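## Task

Set the foam cube down on the desk, open the hand and back the robot away from it. The robot must not topple or finish leaning, and the cube has to stay on the desk without any part of the robot supporting it.

## Robot and tools

ROBOT. A wheeled base that cannot strafe, a lifting column and two six-joint arms (left and right), each with a parallel gripper, plus a tilting head. Shoulder height S = 0.90 m + column_m. Folded, the robot is 0.73 m long, 0.62 m wide, S + 0.43 m tall, with its front 0.40 m ahead of the column. Loose objects may occasionally get nudged by something else.

FRAMES. Base frame: origin on the floor under the column between the drive wheels; x forward, y left, z up. left_hand and right_hand are reported in this frame as the point where the fingers meet (tips 8 mm further). The hand's z axis runs along the fingers, its y axis across the opening. Odometry frame = base frame at the scene start; base_odometry counts wheel turns only, so slip shows as travel. Heading is positive to the left, -3.142 to 3.142.

execute_actions. Argument actions: a list holding one action or none (empty = just read state and images). An action may contain: base, exactly one of {"translate_m": d} (relative drive in metres from the current spot, forward positive, -3 to 3) or {"rotate_rad": d} (relative turn on the spot in radians, left/counter-clockwise positive, -3.2 to 3.2); joints, a dictionary of absolute targets keyed by joint name (one key per joint, any arms together); speeds, optional lower top speed for translate_m (0.05 to 0.8 m/s) or rotate_rad (0.1 to 1 rad/s, defaults are the maxima). Base moves needing over 8.667 s are refused. Joint targets and ranges: column_m 0 to 0.8 m; head_tilt_rad -0.61 to 1.308 (positive looks down); left_/right_joint1_rad -2.879 to 2.879; joint2 0 to 3.141; joint3 0 to 3.019; joint4 -1.692 to 1.57; joint5 -1.57 to 1.57 (positive swings the hand to the robot's right); joint6 -2.094 to 2.094 (roll, clockwise seen from behind positive); left_/right_gripper_m 0 to 0.093, fingertip gap in metres. Optional cameras: a list from cam_head_left, cam_head_right, cam_left_wrist, cam_right_wrist, nav_camera, all; omitted/null/all gives all, [] gives none. Unknown keys or out-of-range numbers reject the whole call. Joints left out of an action may still be pushing toward older targets.

wait: seconds 0 to 10; commands nothing, returns state and images. zoom_image: camera plus region [x0, y0, x1, y1] in pixels of that camera's latest full 504x504 image, at most 504 by 504. finished_scene: scene = number of the current scene; irreversible, so call it only once the object rests on the desk on its own and the robot has released it and moved away.

ARM GEOMETRY. With joint1 at -1.57 (left) or 1.57 (right) and joints 5, 6 at 0, the arm works in a vertical plane pointing forward 0.23 m beside the column. Let a = j2 - 0.35, b = 1.05 + j2 - j3, c = b - j4 (c = 1.57 means fingers straight down). Hand point is about 0.12 + 0.39 sin a + 0.38 cos b + 0.25 cos c m ahead and S + 0.39 cos a - 0.38 sin b - 0.25 sin c m high. Example: j2, j3, j4 = 0.93, 0.78, 0.14 gives 0.60 m ahead, 0.25 m below S. Real hands sag lower and nearer the column by up to ~5 cm (~12 cm under heavy or extended loads); trust the reported hand positions (1 to 3 cm error). Reach is about 1 m from the shoulder. Below 0.4 m height the base housing blocks hands nearer than 0.45 m ahead. Loads are carried best with fingers pointing down and the hand about 0.4 to 0.6 m ahead.

MOTION HINTS. Changes under ~0.03 rad (0.08 for joints 2 and 3) may not move a joint even when it says done. speeds does not slow arms; approach contact in ~0.05 rad steps counted from your previous target. To grasp, command a gripper opening smaller than the object; off_target is then expected. An opening staying 0.002 m or more above its target indicates a held object. Fingers are 7 cm long; the hand body is 10 cm wide.

RESULTS. base_status and joint_status give each motion's outcome: done (within tolerance; for the base, wheels turned fully even if slipping), off_target, contact_stop (base wheel stall or column sensing a touch/load change), time_out, not_followed. "joint command not followed" with a cause line means a self-collision check refused that arm's targets; back each moved joint off by at least 0.05 rad, or move the other arm away, or drive away from an obstacle. After a base contact_stop, drive 0.05 m away before turning. If turned_by_wheels and turned_by_imu disagree by over ~4 % and at least 0.05 rad, the base collided or slipped and heading is off by that gap. base_tilt is in degrees (forward, right). After a column contact_stop on descent it will not go down again until raised 0.2 m. wheel_motors_off = 1 means the wheels shut off after ~3 s of hard pushing. motor_effort lists wheel motors in percent (peak in brackets). on_its_own describes uncommanded behaviour; "held at" is a target, not a position. MOTOR HOT warns from 85 °C; at 100 °C an OVER-TEMPERATURE FAULT drops that arm.

AVOID. Arms striking or pressing on each other; blocked arms pushing for long (ease by resending the six reported joint positions as targets); dropping or knocking objects; driving so that a desk edge 0.30 m to S - 0.26 m high rides over the housing into the column (back off 0.05 m if leaning back); tipping the robot.

CAMERAS. Head cameras sit 0.91 to 1.03 m + column_m high, tilted down by about head_tilt_rad. Wrist cameras sit 0.10 m behind the fingertips, looking along the fingers, angled 0.62 rad toward the hand's +x; with fingers down and arm forward they look down and slightly back, so objects above image centre are farther ahead. nav_camera is at the base front, 0.23 m up, looking ahead.

Each tool is called after ">>>" as a command line: name --argument value for each argument, lists and objects as JSON in quotes; but a table of rows of numbers goes row by row, as --pt "numbers of a row", without its own name.

## Session

>>> execute_actions --actions '[{"joints":{"head_tilt_rad":0.6}}]' --cameras '["cam_head_left","nav_camera"]'

Scene clock: 0.73 s.
base_odometry: x=+0.000 y=+0.000 heading=+0.000 (m, m, rad; odometry frame)
turned_by_wheels: +0.000 (rad since the last result)
turned_by_imu: +0.000 (rad since the last result)
base_tilt: forward=-0.2 right=+0.6 (deg)
base_status: not commanded
joint_positions: column_m=+0.553 head_tilt_rad=+0.618 left_joint1_rad=-1.579 left_joint2_rad=+0.863 left_joint3_rad=+0.412 left_joint4_rad=-0.945 left_joint5_rad=-0.049 left_joint6_rad=+0.031 left_gripper_m=+0.094 right_joint1_rad=+1.575 right_joint2_rad=+0.887 right_joint3_rad=+0.419 right_joint4_rad=-0.914 right_joint5_rad=+0.000 right_joint6_rad=-0.033 right_gripper_m=+0.094
joint_status: all done
wheel_motors_off: 0
motor_effort: left_wheel=+5(5) right_wheel=+2(3) (%)
left_hand: x=+0.1538 y=+0.2312 z=+1.2507 quat_wxyz=(+0.423, -0.028, -0.906, -0.013) (m; base frame)
right_hand: x=+0.1574 y=-0.2244 z=+1.2429 quat_wxyz=(+0.416, +0.017, -0.909, -0.008) (m; base frame)
pictures: cam_head_left, nav_camera
Images, in order (width x height): cam_head_left 504x504, nav_camera 504x504.

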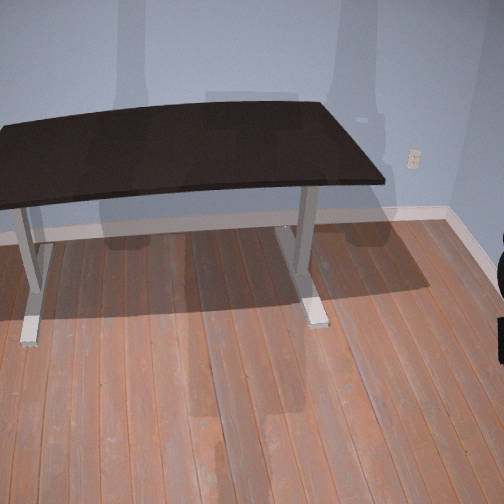

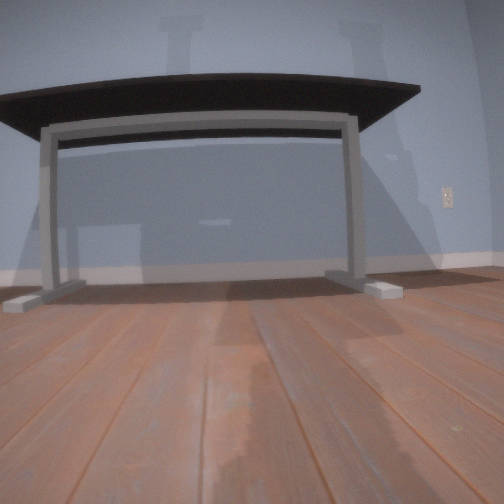

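>>> execute_actions --actions '[{"base":{"rotate_rad":1.5}}]' --cameras '["cam_head_left"]'

>>> execute_actions --actions '[{"base":{"rotate_rad":1.5}}]' --cameras '["cam_head_left"]'

>>> execute_actions --actions '[{"base":{"rotate_rad":1.5}}]' --cameras '["cam_head_left"]'

Scene clock: 3.97 s.
base_odometry: x=+0.000 y=+0.000 heading=+1.499 (m, m, rad; odometry frame)
turned_by_wheels: +1.499 (rad since the last result)
turned_by_imu: +1.527 (rad since the last result)
base_tilt: forward=-0.4 right=+0.7 (deg)
base_status: done
joint_positions: column_m=+0.553 head_tilt_rad=+0.618 left_joint1_rad=-1.579 left_joint2_rad=+0.863 left_joint3_rad=+0.412 left_joint4_rad=-0.945 left_joint5_rad=-0.049 left_joint6_rad=+0.031 left_gripper_m=+0.094 right_joint1_rad=+1.575 right_joint2_rad=+0.887 right_joint3_rad=+0.419 right_joint4_rad=-0.914 right_joint5_rad=+0.000 right_joint6_rad=-0.033 right_gripper_m=+0.094
joint_status: not commanded
wheel_motors_off: 0
motor_effort: left_wheel=-5(31) right_wheel=+4(37) (%)
left_hand: x=+0.1538 y=+0.2312 z=+1.2507 quat_wxyz=(+0.423, -0.028, -0.906, -0.013) (m; base frame)
right_hand: x=+0.1574 y=-0.2244 z=+1.2429 quat_wxyz=(+0.416, +0.017, -0.909, -0.008) (m; base frame)
pictures: cam_head_left
Images, in order (width x height): cam_head_left 504x504.

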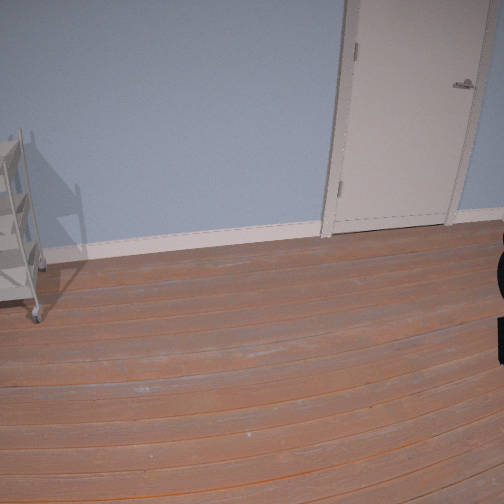

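Scene clock: 7.03 s.
base_odometry: x=+0.000 y=+0.000 heading=+2.998 (m, m, rad; odometry frame)
turned_by_wheels: +1.499 (rad since the last result)
turned_by_imu: +1.527 (rad since the last result)
base_tilt: forward=-0.4 right=+0.7 (deg)
base_status: done
joint_positions: column_m=+0.553 head_tilt_rad=+0.618 left_joint1_rad=-1.579 left_joint2_rad=+0.863 left_joint3_rad=+0.412 left_joint4_rad=-0.945 left_joint5_rad=-0.049 left_joint6_rad=+0.031 left_gripper_m=+0.094 right_joint1_rad=+1.575 right_joint2_rad=+0.887 right_joint3_rad=+0.419 right_joint4_rad=-0.914 right_joint5_rad=+0.000 right_joint6_rad=-0.033 right_gripper_m=+0.094
joint_status: not commanded
wheel_motors_off: 0
motor_effort: left_wheel=-5(28) right_wheel=+3(28) (%)
left_hand: x=+0.1538 y=+0.2312 z=+1.2507 quat_wxyz=(+0.423, -0.028, -0.906, -0.013) (m; base frame)
right_hand: x=+0.1574 y=-0.2244 z=+1.2429 quat_wxyz=(+0.416, +0.017, -0.909, -0.008) (m; base frame)
pictures: cam_head_left
Images, in order (width x height): cam_head_left 504x504.

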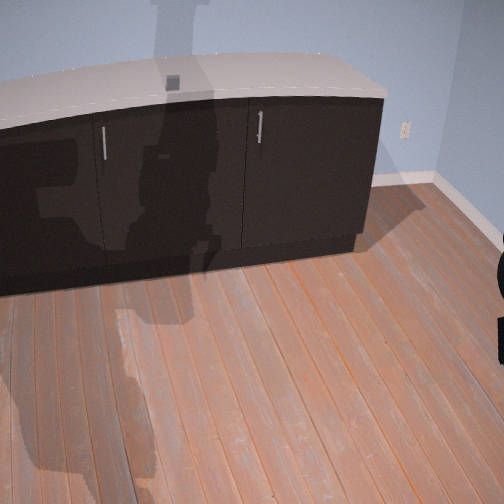

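Scene clock: 10.10 s.
base_odometry: x=+0.000 y=+0.000 heading=-1.786 (m, m, rad; odometry frame)
turned_by_wheels: +1.499 (rad since the last result)
turned_by_imu: +1.527 (rad since the last result)
base_tilt: forward=-0.2 right=+0.7 (deg)
base_status: done
joint_positions: column_m=+0.553 head_tilt_rad=+0.618 left_joint1_rad=-1.579 left_joint2_rad=+0.863 left_joint3_rad=+0.412 left_joint4_rad=-0.945 left_joint5_rad=-0.049 left_joint6_rad=+0.031 left_gripper_m=+0.094 right_joint1_rad=+1.575 right_joint2_rad=+0.887 right_joint3_rad=+0.419 right_joint4_rad=-0.914 right_joint5_rad=+0.000 right_joint6_rad=-0.033 right_gripper_m=+0.094
joint_status: not commanded
wheel_motors_off: 0
motor_effort: left_wheel=-5(31) right_wheel=+3(27) (%)
left_hand: x=+0.1538 y=+0.2312 z=+1.2507 quat_wxyz=(+0.423, -0.028, -0.906, -0.013) (m; base frame)
right_hand: x=+0.1572 y=-0.2244 z=+1.2430 quat_wxyz=(+0.416, +0.017, -0.909, -0.008) (m; base frame)
pictures: cam_head_left
Images, in order (width x height): cam_head_left 504x504.

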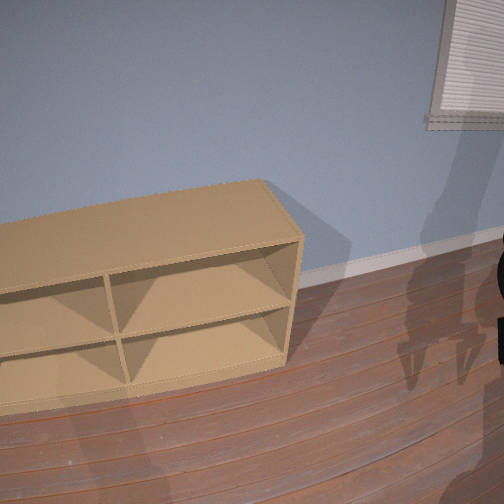

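Cube probably on counter. Turn back, approach.

>>> execute_actions --actions '[{"base":{"rotate_rad":-1.4},"joints":{"column_m":0.5,"left_joint2_rad":0.93,"left_joint3_rad":0.78,"left_joint4_rad":-0.37}}]' --cameras '[]'

>>> execute_actions --actions '[{"base":{"translate_m":0.9}}]' --cameras '["cam_head_left","cam_left_wrist"]'

Scene clock: 13.10 s.
base_odometry: x=+0.000 y=+0.000 heading=+3.098 (m, m, rad; odometry frame)
turned_by_wheels: -1.399 (rad since the last result)
turned_by_imu: -1.419 (rad since the last result)
base_tilt: forward=-0.3 right=+0.7 (deg)
base_status: done
joint_positions: column_m=+0.500 head_tilt_rad=+0.617 left_joint1_rad=-1.579 left_joint2_rad=+0.925 left_joint3_rad=+0.793 left_joint4_rad=-0.380 left_joint5_rad=-0.049 left_joint6_rad=+0.031 left_gripper_m=+0.094 right_joint1_rad=+1.575 right_joint2_rad=+0.887 right_joint3_rad=+0.419 right_joint4_rad=-0.914 right_joint5_rad=+0.000 right_joint6_rad=-0.033 right_gripper_m=+0.094
joint_status: all done
wheel_motors_off: 0
motor_effort: left_wheel=+2(38) right_wheel=-4(26) (%)
left_hand: x=+0.4829 y=+0.2293 z=+1.1256 quat_wxyz=(-0.006, -0.017, -1.000, -0.021) (m; base frame)
right_hand: x=+0.1572 y=-0.2244 z=+1.1902 quat_wxyz=(+0.416, +0.017, -0.909, -0.008) (m; base frame)
pictures: none
No camera images: the call's "cameras" was empty. Leave "cameras" out to get every camera's image.

Scene clock: 16.30 s.
base_odometry: x=-0.899 y=+0.039 heading=+3.098 (m, m, rad; odometry frame)
turned_by_wheels: +0.000 (rad since the last result)
turned_by_imu: +0.001 (rad since the last result)
base_tilt: forward=-0.3 right=+0.7 (deg)
base_status: done
joint_positions: column_m=+0.500 head_tilt_rad=+0.617 left_joint1_rad=-1.579 left_joint2_rad=+0.925 left_joint3_rad=+0.788 left_joint4_rad=-0.377 left_joint5_rad=-0.049 left_joint6_rad=+0.031 left_gripper_m=+0.094 right_joint1_rad=+1.575 right_joint2_rad=+0.887 right_joint3_rad=+0.422 right_joint4_rad=-0.914 right_joint5_rad=+0.000 right_joint6_rad=-0.033 right_gripper_m=+0.094
joint_status: not commanded
wheel_motors_off: 0
motor_effort: left_wheel=+0(59) right_wheel=-2(44) (%)
left_hand: x=+0.4806 y=+0.2293 z=+1.1249 quat_wxyz=(-0.004, -0.017, -1.000, -0.021) (m; base frame)
right_hand: x=+0.1587 y=-0.2244 z=+1.1897 quat_wxyz=(+0.415, +0.017, -0.910, -0.008) (m; base frame)
pictures: cam_head_left, cam_left_wrist
Images, in order (width x height): cam_head_left 504x504, cam_left_wrist 504x504.

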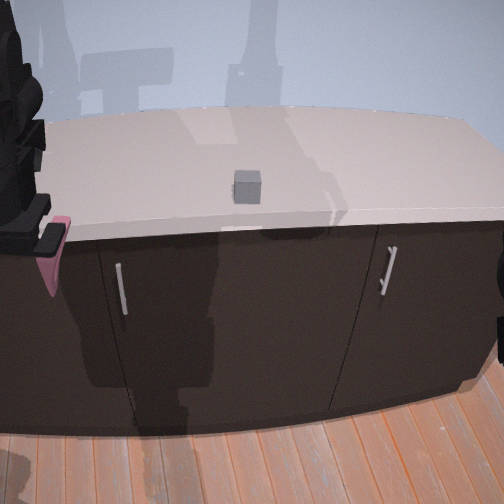

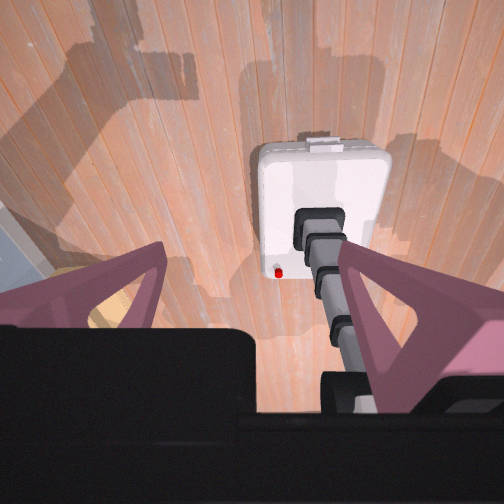

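>>> execute_actions --actions '[{"base":{"rotate_rad":-0.25}}]' --cameras '[]'

>>> execute_actions --actions '[{"base":{"translate_m":0.4}}]' --cameras '["cam_head_left","cam_left_wrist"]'

Scene clock: 18.03 s.
base_odometry: x=-0.900 y=+0.039 heading=+2.849 (m, m, rad; odometry frame)
turned_by_wheels: -0.249 (rad since the last result)
turned_by_imu: -0.249 (rad since the last result)
base_tilt: forward=-0.3 right=+0.7 (deg)
base_status: done
joint_positions: column_m=+0.500 head_tilt_rad=+0.617 left_joint1_rad=-1.580 left_joint2_rad=+0.925 left_joint3_rad=+0.788 left_joint4_rad=-0.377 left_joint5_rad=-0.049 left_joint6_rad=+0.031 left_gripper_m=+0.094 right_joint1_rad=+1.575 right_joint2_rad=+0.887 right_joint3_rad=+0.421 right_joint4_rad=-0.914 right_joint5_rad=+0.000 right_joint6_rad=-0.033 right_gripper_m=+0.094
joint_status: not commanded
wheel_motors_off: 0
motor_effort: left_wheel=+0(51) right_wheel=-1(49) (%)
left_hand: x=+0.4806 y=+0.2291 z=+1.1249 quat_wxyz=(-0.004, -0.018, -1.000, -0.021) (m; base frame)
right_hand: x=+0.1585 y=-0.2244 z=+1.1898 quat_wxyz=(+0.415, +0.017, -0.910, -0.008) (m; base frame)
pictures: none
No camera images: the call's "cameras" was empty. Leave "cameras" out to get every camera's image.

Scene clock: 20.33 s.
base_odometry: x=-1.283 y=+0.155 heading=+2.849 (m, m, rad; odometry frame)
turned_by_wheels: +0.000 (rad since the last result)
turned_by_imu: +0.000 (rad since the last result)
base_tilt: forward=-0.3 right=+0.7 (deg)
base_status: done
joint_positions: column_m=+0.500 head_tilt_rad=+0.617 left_joint1_rad=-1.580 left_joint2_rad=+0.925 left_joint3_rad=+0.786 left_joint4_rad=-0.375 left_joint5_rad=-0.049 left_joint6_rad=+0.031 left_gripper_m=+0.094 right_joint1_rad=+1.575 right_joint2_rad=+0.887 right_joint3_rad=+0.421 right_joint4_rad=-0.914 right_joint5_rad=+0.000 right_joint6_rad=-0.033 right_gripper_m=+0.094
joint_status: not commanded
wheel_motors_off: 0
motor_effort: left_wheel=+0(51) right_wheel=+1(46) (%)
left_hand: x=+0.4802 y=+0.2291 z=+1.1246 quat_wxyz=(-0.005, -0.018, -1.000, -0.021) (m; base frame)
right_hand: x=+0.1585 y=-0.2244 z=+1.1898 quat_wxyz=(+0.415, +0.017, -0.910, -0.008) (m; base frame)
pictures: cam_head_left, cam_left_wrist
Images, in order (width x height): cam_head_left 504x504, cam_left_wrist 504x504.

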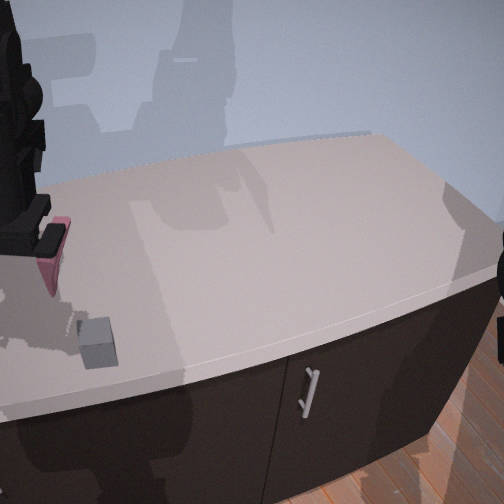

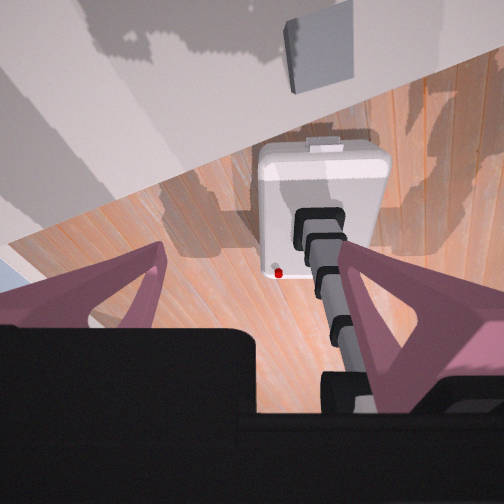

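>>> execute_actions --actions '[{"base":{"translate_m":0.07},"joints":{"left_joint1_rad":-1.7}}]' --cameras '[]'

>>> execute_actions --actions '[{"joints":{"column_m":0.32}}]' --cameras '["cam_left_wrist"]'

Scene clock: 22.03 s.
base_odometry: x=-1.350 y=+0.175 heading=+2.848 (m, m, rad; odometry frame)
turned_by_wheels: +0.000 (rad since the last result)
turned_by_imu: +0.000 (rad since the last result)
base_tilt: forward=-0.3 right=+0.7 (deg)
base_status: done
joint_positions: column_m=+0.500 head_tilt_rad=+0.617 left_joint1_rad=-1.708 left_joint2_rad=+0.925 left_joint3_rad=+0.785 left_joint4_rad=-0.374 left_joint5_rad=-0.049 left_joint6_rad=+0.031 left_gripper_m=+0.094 right_joint1_rad=+1.575 right_joint2_rad=+0.887 right_joint3_rad=+0.421 right_joint4_rad=-0.914 right_joint5_rad=+0.000 right_joint6_rad=-0.033 right_gripper_m=+0.094
joint_status: all done
wheel_motors_off: 0
motor_effort: left_wheel=+0(35) right_wheel=+0(29) (%)
left_hand: x=+0.4785 y=+0.1726 z=+1.1272 quat_wxyz=(-0.006, -0.049, -0.998, +0.035) (m; base frame)
right_hand: x=+0.1583 y=-0.2244 z=+1.1898 quat_wxyz=(+0.415, +0.017, -0.910, -0.008) (m; base frame)
pictures: none
No camera images: the call's "cameras" was empty. Leave "cameras" out to get every camera's image.

Scene clock: 24.93 s.
base_odometry: x=-1.350 y=+0.175 heading=+2.848 (m, m, rad; odometry frame)
turned_by_wheels: +0.000 (rad since the last result)
turned_by_imu: +0.001 (rad since the last result)
base_tilt: forward=-0.3 right=+0.7 (deg)
base_status: not commanded
joint_positions: column_m=+0.320 head_tilt_rad=+0.617 left_joint1_rad=-1.708 left_joint2_rad=+0.925 left_joint3_rad=+0.785 left_joint4_rad=-0.374 left_joint5_rad=-0.049 left_joint6_rad=+0.031 left_gripper_m=+0.094 right_joint1_rad=+1.575 right_joint2_rad=+0.887 right_joint3_rad=+0.421 right_joint4_rad=-0.914 right_joint5_rad=+0.000 right_joint6_rad=-0.033 right_gripper_m=+0.094
joint_status: all done
wheel_motors_off: 0
motor_effort: left_wheel=+0(0) right_wheel=+1(1) (%)
left_hand: x=+0.4785 y=+0.1726 z=+0.9472 quat_wxyz=(-0.006, -0.049, -0.998, +0.035) (m; base frame)
right_hand: x=+0.1583 y=-0.2244 z=+1.0099 quat_wxyz=(+0.415, +0.017, -0.910, -0.008) (m; base frame)
pictures: cam_left_wrist
Images, in order (width x height): cam_left_wrist 504x504.

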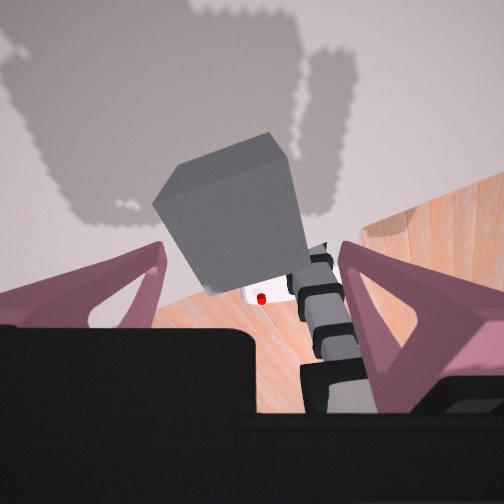

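>>> execute_actions --actions '[{"joints":{"column_m":0.29}}]' --cameras '[]'

>>> execute_actions --actions '[{"joints":{"left_gripper_m":0.02}}]' --cameras '[]'

>>> execute_actions --actions '[{"joints":{"column_m":0.45}}]' --cameras '[]'

>>> execute_actions --actions '[{"base":{"rotate_rad":-2.9}}]' --cameras '[]'

>>> execute_actions --actions '[{"base":{"translate_m":2.0}}]' --cameras '["cam_head_left"]'

Scene clock: 26.43 s.
base_odometry: x=-1.350 y=+0.175 heading=+2.848 (m, m, rad; odometry frame)
turned_by_wheels: +0.000 (rad since the last result)
turned_by_imu: +0.001 (rad since the last result)
base_tilt: forward=-0.3 right=+0.7 (deg)
base_status: not commanded
joint_positions: column_m=+0.290 head_tilt_rad=+0.617 left_joint1_rad=-1.708 left_joint2_rad=+0.906 left_joint3_rad=+0.785 left_joint4_rad=-0.385 left_joint5_rad=-0.050 left_joint6_rad=+0.018 left_gripper_m=+0.094 right_joint1_rad=+1.575 right_joint2_rad=+0.887 right_joint3_rad=+0.421 right_joint4_rad=-0.914 right_joint5_rad=+0.000 right_joint6_rad=-0.033 right_gripper_m=+0.094
joint_status: all done
wheel_motors_off: 0
motor_effort: left_wheel=+1(2) right_wheel=+3(2) (%)
left_hand: x=+0.4808 y=+0.1734 z=+0.9238 quat_wxyz=(-0.010, -0.042, -0.998, +0.035) (m; base frame)
right_hand: x=+0.1583 y=-0.2244 z=+0.9798 quat_wxyz=(+0.415, +0.017, -0.910, -0.008) (m; base frame)
pictures: none
No camera images: the call's "cameras" was empty. Leave "cameras" out to get every camera's image.

Scene clock: 27.10 s.
base_odometry: x=-1.350 y=+0.175 heading=+2.848 (m, m, rad; odometry frame)
turned_by_wheels: +0.000 (rad since the last result)
turned_by_imu: +0.000 (rad since the last result)
base_tilt: forward=-0.3 right=+0.6 (deg)
base_status: not commanded
joint_positions: column_m=+0.290 head_tilt_rad=+0.617 left_joint1_rad=-1.702 left_joint2_rad=+0.906 left_joint3_rad=+0.785 left_joint4_rad=-0.383 left_joint5_rad=-0.053 left_joint6_rad=+0.024 left_gripper_m=+0.050 right_joint1_rad=+1.575 right_joint2_rad=+0.887 right_joint3_rad=+0.421 right_joint4_rad=-0.914 right_joint5_rad=+0.000 right_joint6_rad=-0.033 right_gripper_m=+0.094
joint_status: left_gripper_m off_target (ended at +0.050, target +0.020)
wheel_motors_off: 0
motor_effort: left_wheel=+0(1) right_wheel=+1(3) (%)
left_hand: x=+0.4813 y=+0.1763 z=+0.9235 quat_wxyz=(-0.011, -0.044, -0.999, +0.031) (m; base frame)
right_hand: x=+0.1583 y=-0.2244 z=+0.9798 quat_wxyz=(+0.415, +0.017, -0.910, -0.008) (m; base frame)
pictures: none
No camera images: the call's "cameras" was empty. Leave "cameras" out to get every camera's image.

Scene clock: 29.77 s.
base_odometry: x=-1.350 y=+0.175 heading=+2.848 (m, m, rad; odometry frame)
turned_by_wheels: +0.000 (rad since the last result)
turned_by_imu: +0.001 (rad since the last result)
base_tilt: forward=-0.2 right=+0.7 (deg)
base_status: not commanded
joint_positions: column_m=+0.450 head_tilt_rad=+0.617 left_joint1_rad=-1.702 left_joint2_rad=+0.907 left_joint3_rad=+0.785 left_joint4_rad=-0.383 left_joint5_rad=-0.053 left_joint6_rad=+0.024 left_gripper_m=+0.050 right_joint1_rad=+1.575 right_joint2_rad=+0.887 right_joint3_rad=+0.421 right_joint4_rad=-0.914 right_joint5_rad=+0.000 right_joint6_rad=-0.033 right_gripper_m=+0.094
joint_status: all done
wheel_motors_off: 0
motor_effort: left_wheel=-1(1) right_wheel=+2(3) (%)
left_hand: x=+0.4810 y=+0.1763 z=+1.0830 quat_wxyz=(-0.010, -0.044, -0.999, +0.031) (m; base frame)
right_hand: x=+0.1583 y=-0.2244 z=+1.1397 quat_wxyz=(+0.415, +0.017, -0.910, -0.008) (m; base frame)
pictures: none
No camera images: the call's "cameras" was empty. Leave "cameras" out to get every camera's image.

Scene clock: 34.13 s.
base_odometry: x=-1.350 y=+0.175 heading=-0.051 (m, m, rad; odometry frame)
turned_by_wheels: -2.899 (rad since the last result)
turned_by_imu: -2.945 (rad since the last result)
base_tilt: forward=-0.3 right=+0.7 (deg)
base_status: done
joint_positions: column_m=+0.450 head_tilt_rad=+0.617 left_joint1_rad=-1.702 left_joint2_rad=+0.907 left_joint3_rad=+0.785 left_joint4_rad=-0.381 left_joint5_rad=-0.052 left_joint6_rad=+0.024 left_gripper_m=+0.050 right_joint1_rad=+1.575 right_joint2_rad=+0.887 right_joint3_rad=+0.421 right_joint4_rad=-0.914 right_joint5_rad=+0.000 right_joint6_rad=-0.033 right_gripper_m=+0.094
joint_status: not commanded
wheel_motors_off: 0
motor_effort: left_wheel=+5(54) right_wheel=-5(50) (%)
left_hand: x=+0.4816 y=+0.1761 z=+1.0830 quat_wxyz=(-0.011, -0.044, -0.998, +0.031) (m; base frame)
right_hand: x=+0.1583 y=-0.2244 z=+1.1397 quat_wxyz=(+0.415, +0.017, -0.910, -0.008) (m; base frame)
pictures: none
No camera images: the call's "cameras" was empty. Leave "cameras" out to get every camera's image.

Scene clock: 38.83 s.
base_odometry: x=+0.648 y=+0.073 heading=-0.052 (m, m, rad; odometry frame)
turned_by_wheels: +0.000 (rad since the last result)
turned_by_imu: +0.001 (rad since the last result)
base_tilt: forward=-0.3 right=+0.6 (deg)
base_status: done
joint_positions: column_m=+0.450 head_tilt_rad=+0.617 left_joint1_rad=-1.702 left_joint2_rad=+0.909 left_joint3_rad=+0.784 left_joint4_rad=-0.378 left_joint5_rad=-0.052 left_joint6_rad=+0.024 left_gripper_m=+0.050 right_joint1_rad=+1.575 right_joint2_rad=+0.887 right_joint3_rad=+0.419 right_joint4_rad=-0.914 right_joint5_rad=+0.000 right_joint6_rad=-0.033 right_gripper_m=+0.094
joint_status: not commanded
wheel_motors_off: 0
motor_effort: left_wheel=+0(62) right_wheel=+0(46) (%)
left_hand: x=+0.4813 y=+0.1761 z=+1.0823 quat_wxyz=(-0.012, -0.044, -0.998, +0.031) (m; base frame)
right_hand: x=+0.1572 y=-0.2244 z=+1.1400 quat_wxyz=(+0.416, +0.017, -0.909, -0.008) (m; base frame)
pictures: cam_head_left
Images, in order (width x height): cam_head_left 504x504.

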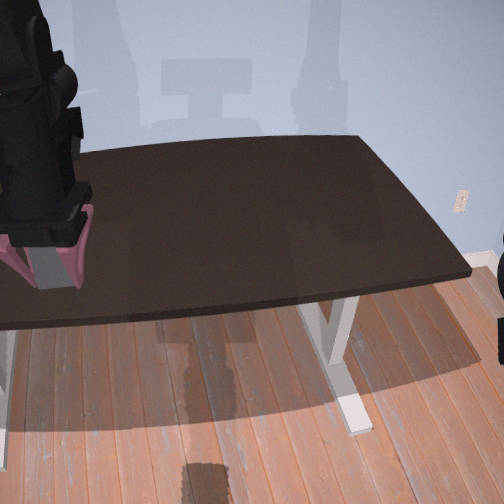

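Edge ~0.75 ahead; drive 0.4.

>>> execute_actions --actions '[{"base":{"translate_m":0.4},"joints":{"column_m":0.2}}]' --cameras '[]'

>>> execute_actions --actions '[{"joints":{"left_gripper_m":0.09}}]' --cameras '[]'

>>> execute_actions --actions '[{"base":{"translate_m":-0.6}}]' --cameras '["cam_head_left"]'

>>> finished_scene --scene 1

Scene clock: 43.10 s.
base_odometry: x=+1.047 y=+0.052 heading=-0.052 (m, m, rad; odometry frame)
turned_by_wheels: +0.000 (rad since the last result)
turned_by_imu: +0.001 (rad since the last result)
base_tilt: forward=-0.2 right=+0.7 (deg)
base_status: done
joint_positions: column_m=+0.200 head_tilt_rad=+0.617 left_joint1_rad=-1.702 left_joint2_rad=+0.910 left_joint3_rad=+0.785 left_joint4_rad=-0.376 left_joint5_rad=-0.052 left_joint6_rad=+0.024 left_gripper_m=+0.050 right_joint1_rad=+1.575 right_joint2_rad=+0.886 right_joint3_rad=+0.421 right_joint4_rad=-0.914 right_joint5_rad=+0.000 right_joint6_rad=-0.033 right_gripper_m=+0.094
joint_status: all done
wheel_motors_off: 0
motor_effort: left_wheel=+0(40) right_wheel=-3(31) (%)
left_hand: x=+0.4818 y=+0.1760 z=+0.8321 quat_wxyz=(-0.012, -0.044, -0.998, +0.031) (m; base frame)
right_hand: x=+0.1583 y=-0.2244 z=+0.8898 quat_wxyz=(+0.415, +0.017, -0.910, -0.008) (m; base frame)
pictures: none
No camera images: the call's "cameras" was empty. Leave "cameras" out to get every camera's image.

Scene clock: 43.77 s.
base_odometry: x=+1.047 y=+0.052 heading=-0.052 (m, m, rad; odometry frame)
turned_by_wheels: +0.000 (rad since the last result)
turned_by_imu: +0.000 (rad since the last result)
base_tilt: forward=-0.3 right=+0.7 (deg)
base_status: not commanded
joint_positions: column_m=+0.200 head_tilt_rad=+0.617 left_joint1_rad=-1.702 left_joint2_rad=+0.910 left_joint3_rad=+0.785 left_joint4_rad=-0.376 left_joint5_rad=-0.052 left_joint6_rad=+0.024 left_gripper_m=+0.090 right_joint1_rad=+1.575 right_joint2_rad=+0.886 right_joint3_rad=+0.421 right_joint4_rad=-0.914 right_joint5_rad=+0.000 right_joint6_rad=-0.033 right_gripper_m=+0.094
joint_status: all done
wheel_motors_off: 0
motor_effort: left_wheel=+0(0) right_wheel=+1(3) (%)
left_hand: x=+0.4818 y=+0.1760 z=+0.8321 quat_wxyz=(-0.012, -0.044, -0.998, +0.031) (m; base frame)
right_hand: x=+0.1583 y=-0.2244 z=+0.8898 quat_wxyz=(+0.415, +0.017, -0.910, -0.008) (m; base frame)
pictures: none
No camera images: the call's "cameras" was empty. Leave "cameras" out to get every camera's image.

Scene clock: 46.43 s.
base_odometry: x=+0.448 y=+0.083 heading=-0.053 (m, m, rad; odometry frame)
turned_by_wheels: -0.001 (rad since the last result)
turned_by_imu: +0.000 (rad since the last result)
base_tilt: forward=-0.3 right=+0.6 (deg)
base_status: done
joint_positions: column_m=+0.200 head_tilt_rad=+0.617 left_joint1_rad=-1.702 left_joint2_rad=+0.911 left_joint3_rad=+0.783 left_joint4_rad=-0.376 left_joint5_rad=-0.052 left_joint6_rad=+0.024 left_gripper_m=+0.090 right_joint1_rad=+1.575 right_joint2_rad=+0.886 right_joint3_rad=+0.417 right_joint4_rad=-0.914 right_joint5_rad=+0.000 right_joint6_rad=-0.033 right_gripper_m=+0.094
joint_status: not commanded
wheel_motors_off: 0
motor_effort: left_wheel=-1(50) right_wheel=+0(51) (%)
left_hand: x=+0.4804 y=+0.1760 z=+0.8314 quat_wxyz=(-0.011, -0.044, -0.998, +0.031) (m; base frame)
right_hand: x=+0.1562 y=-0.2244 z=+0.8905 quat_wxyz=(+0.417, +0.017, -0.909, -0.008) (m; base frame)
pictures: cam_head_left
Images, in order (width x height): cam_head_left 504x504.

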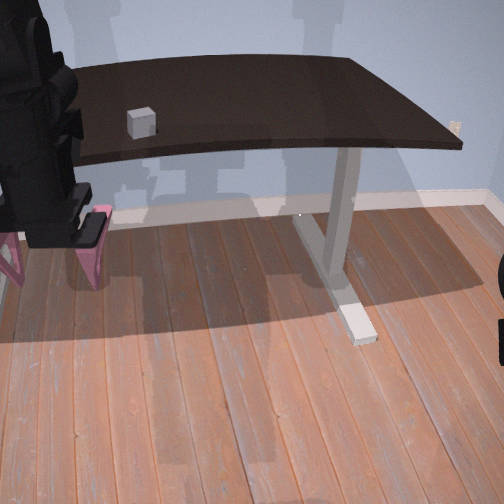

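The scene is finished: the task was done.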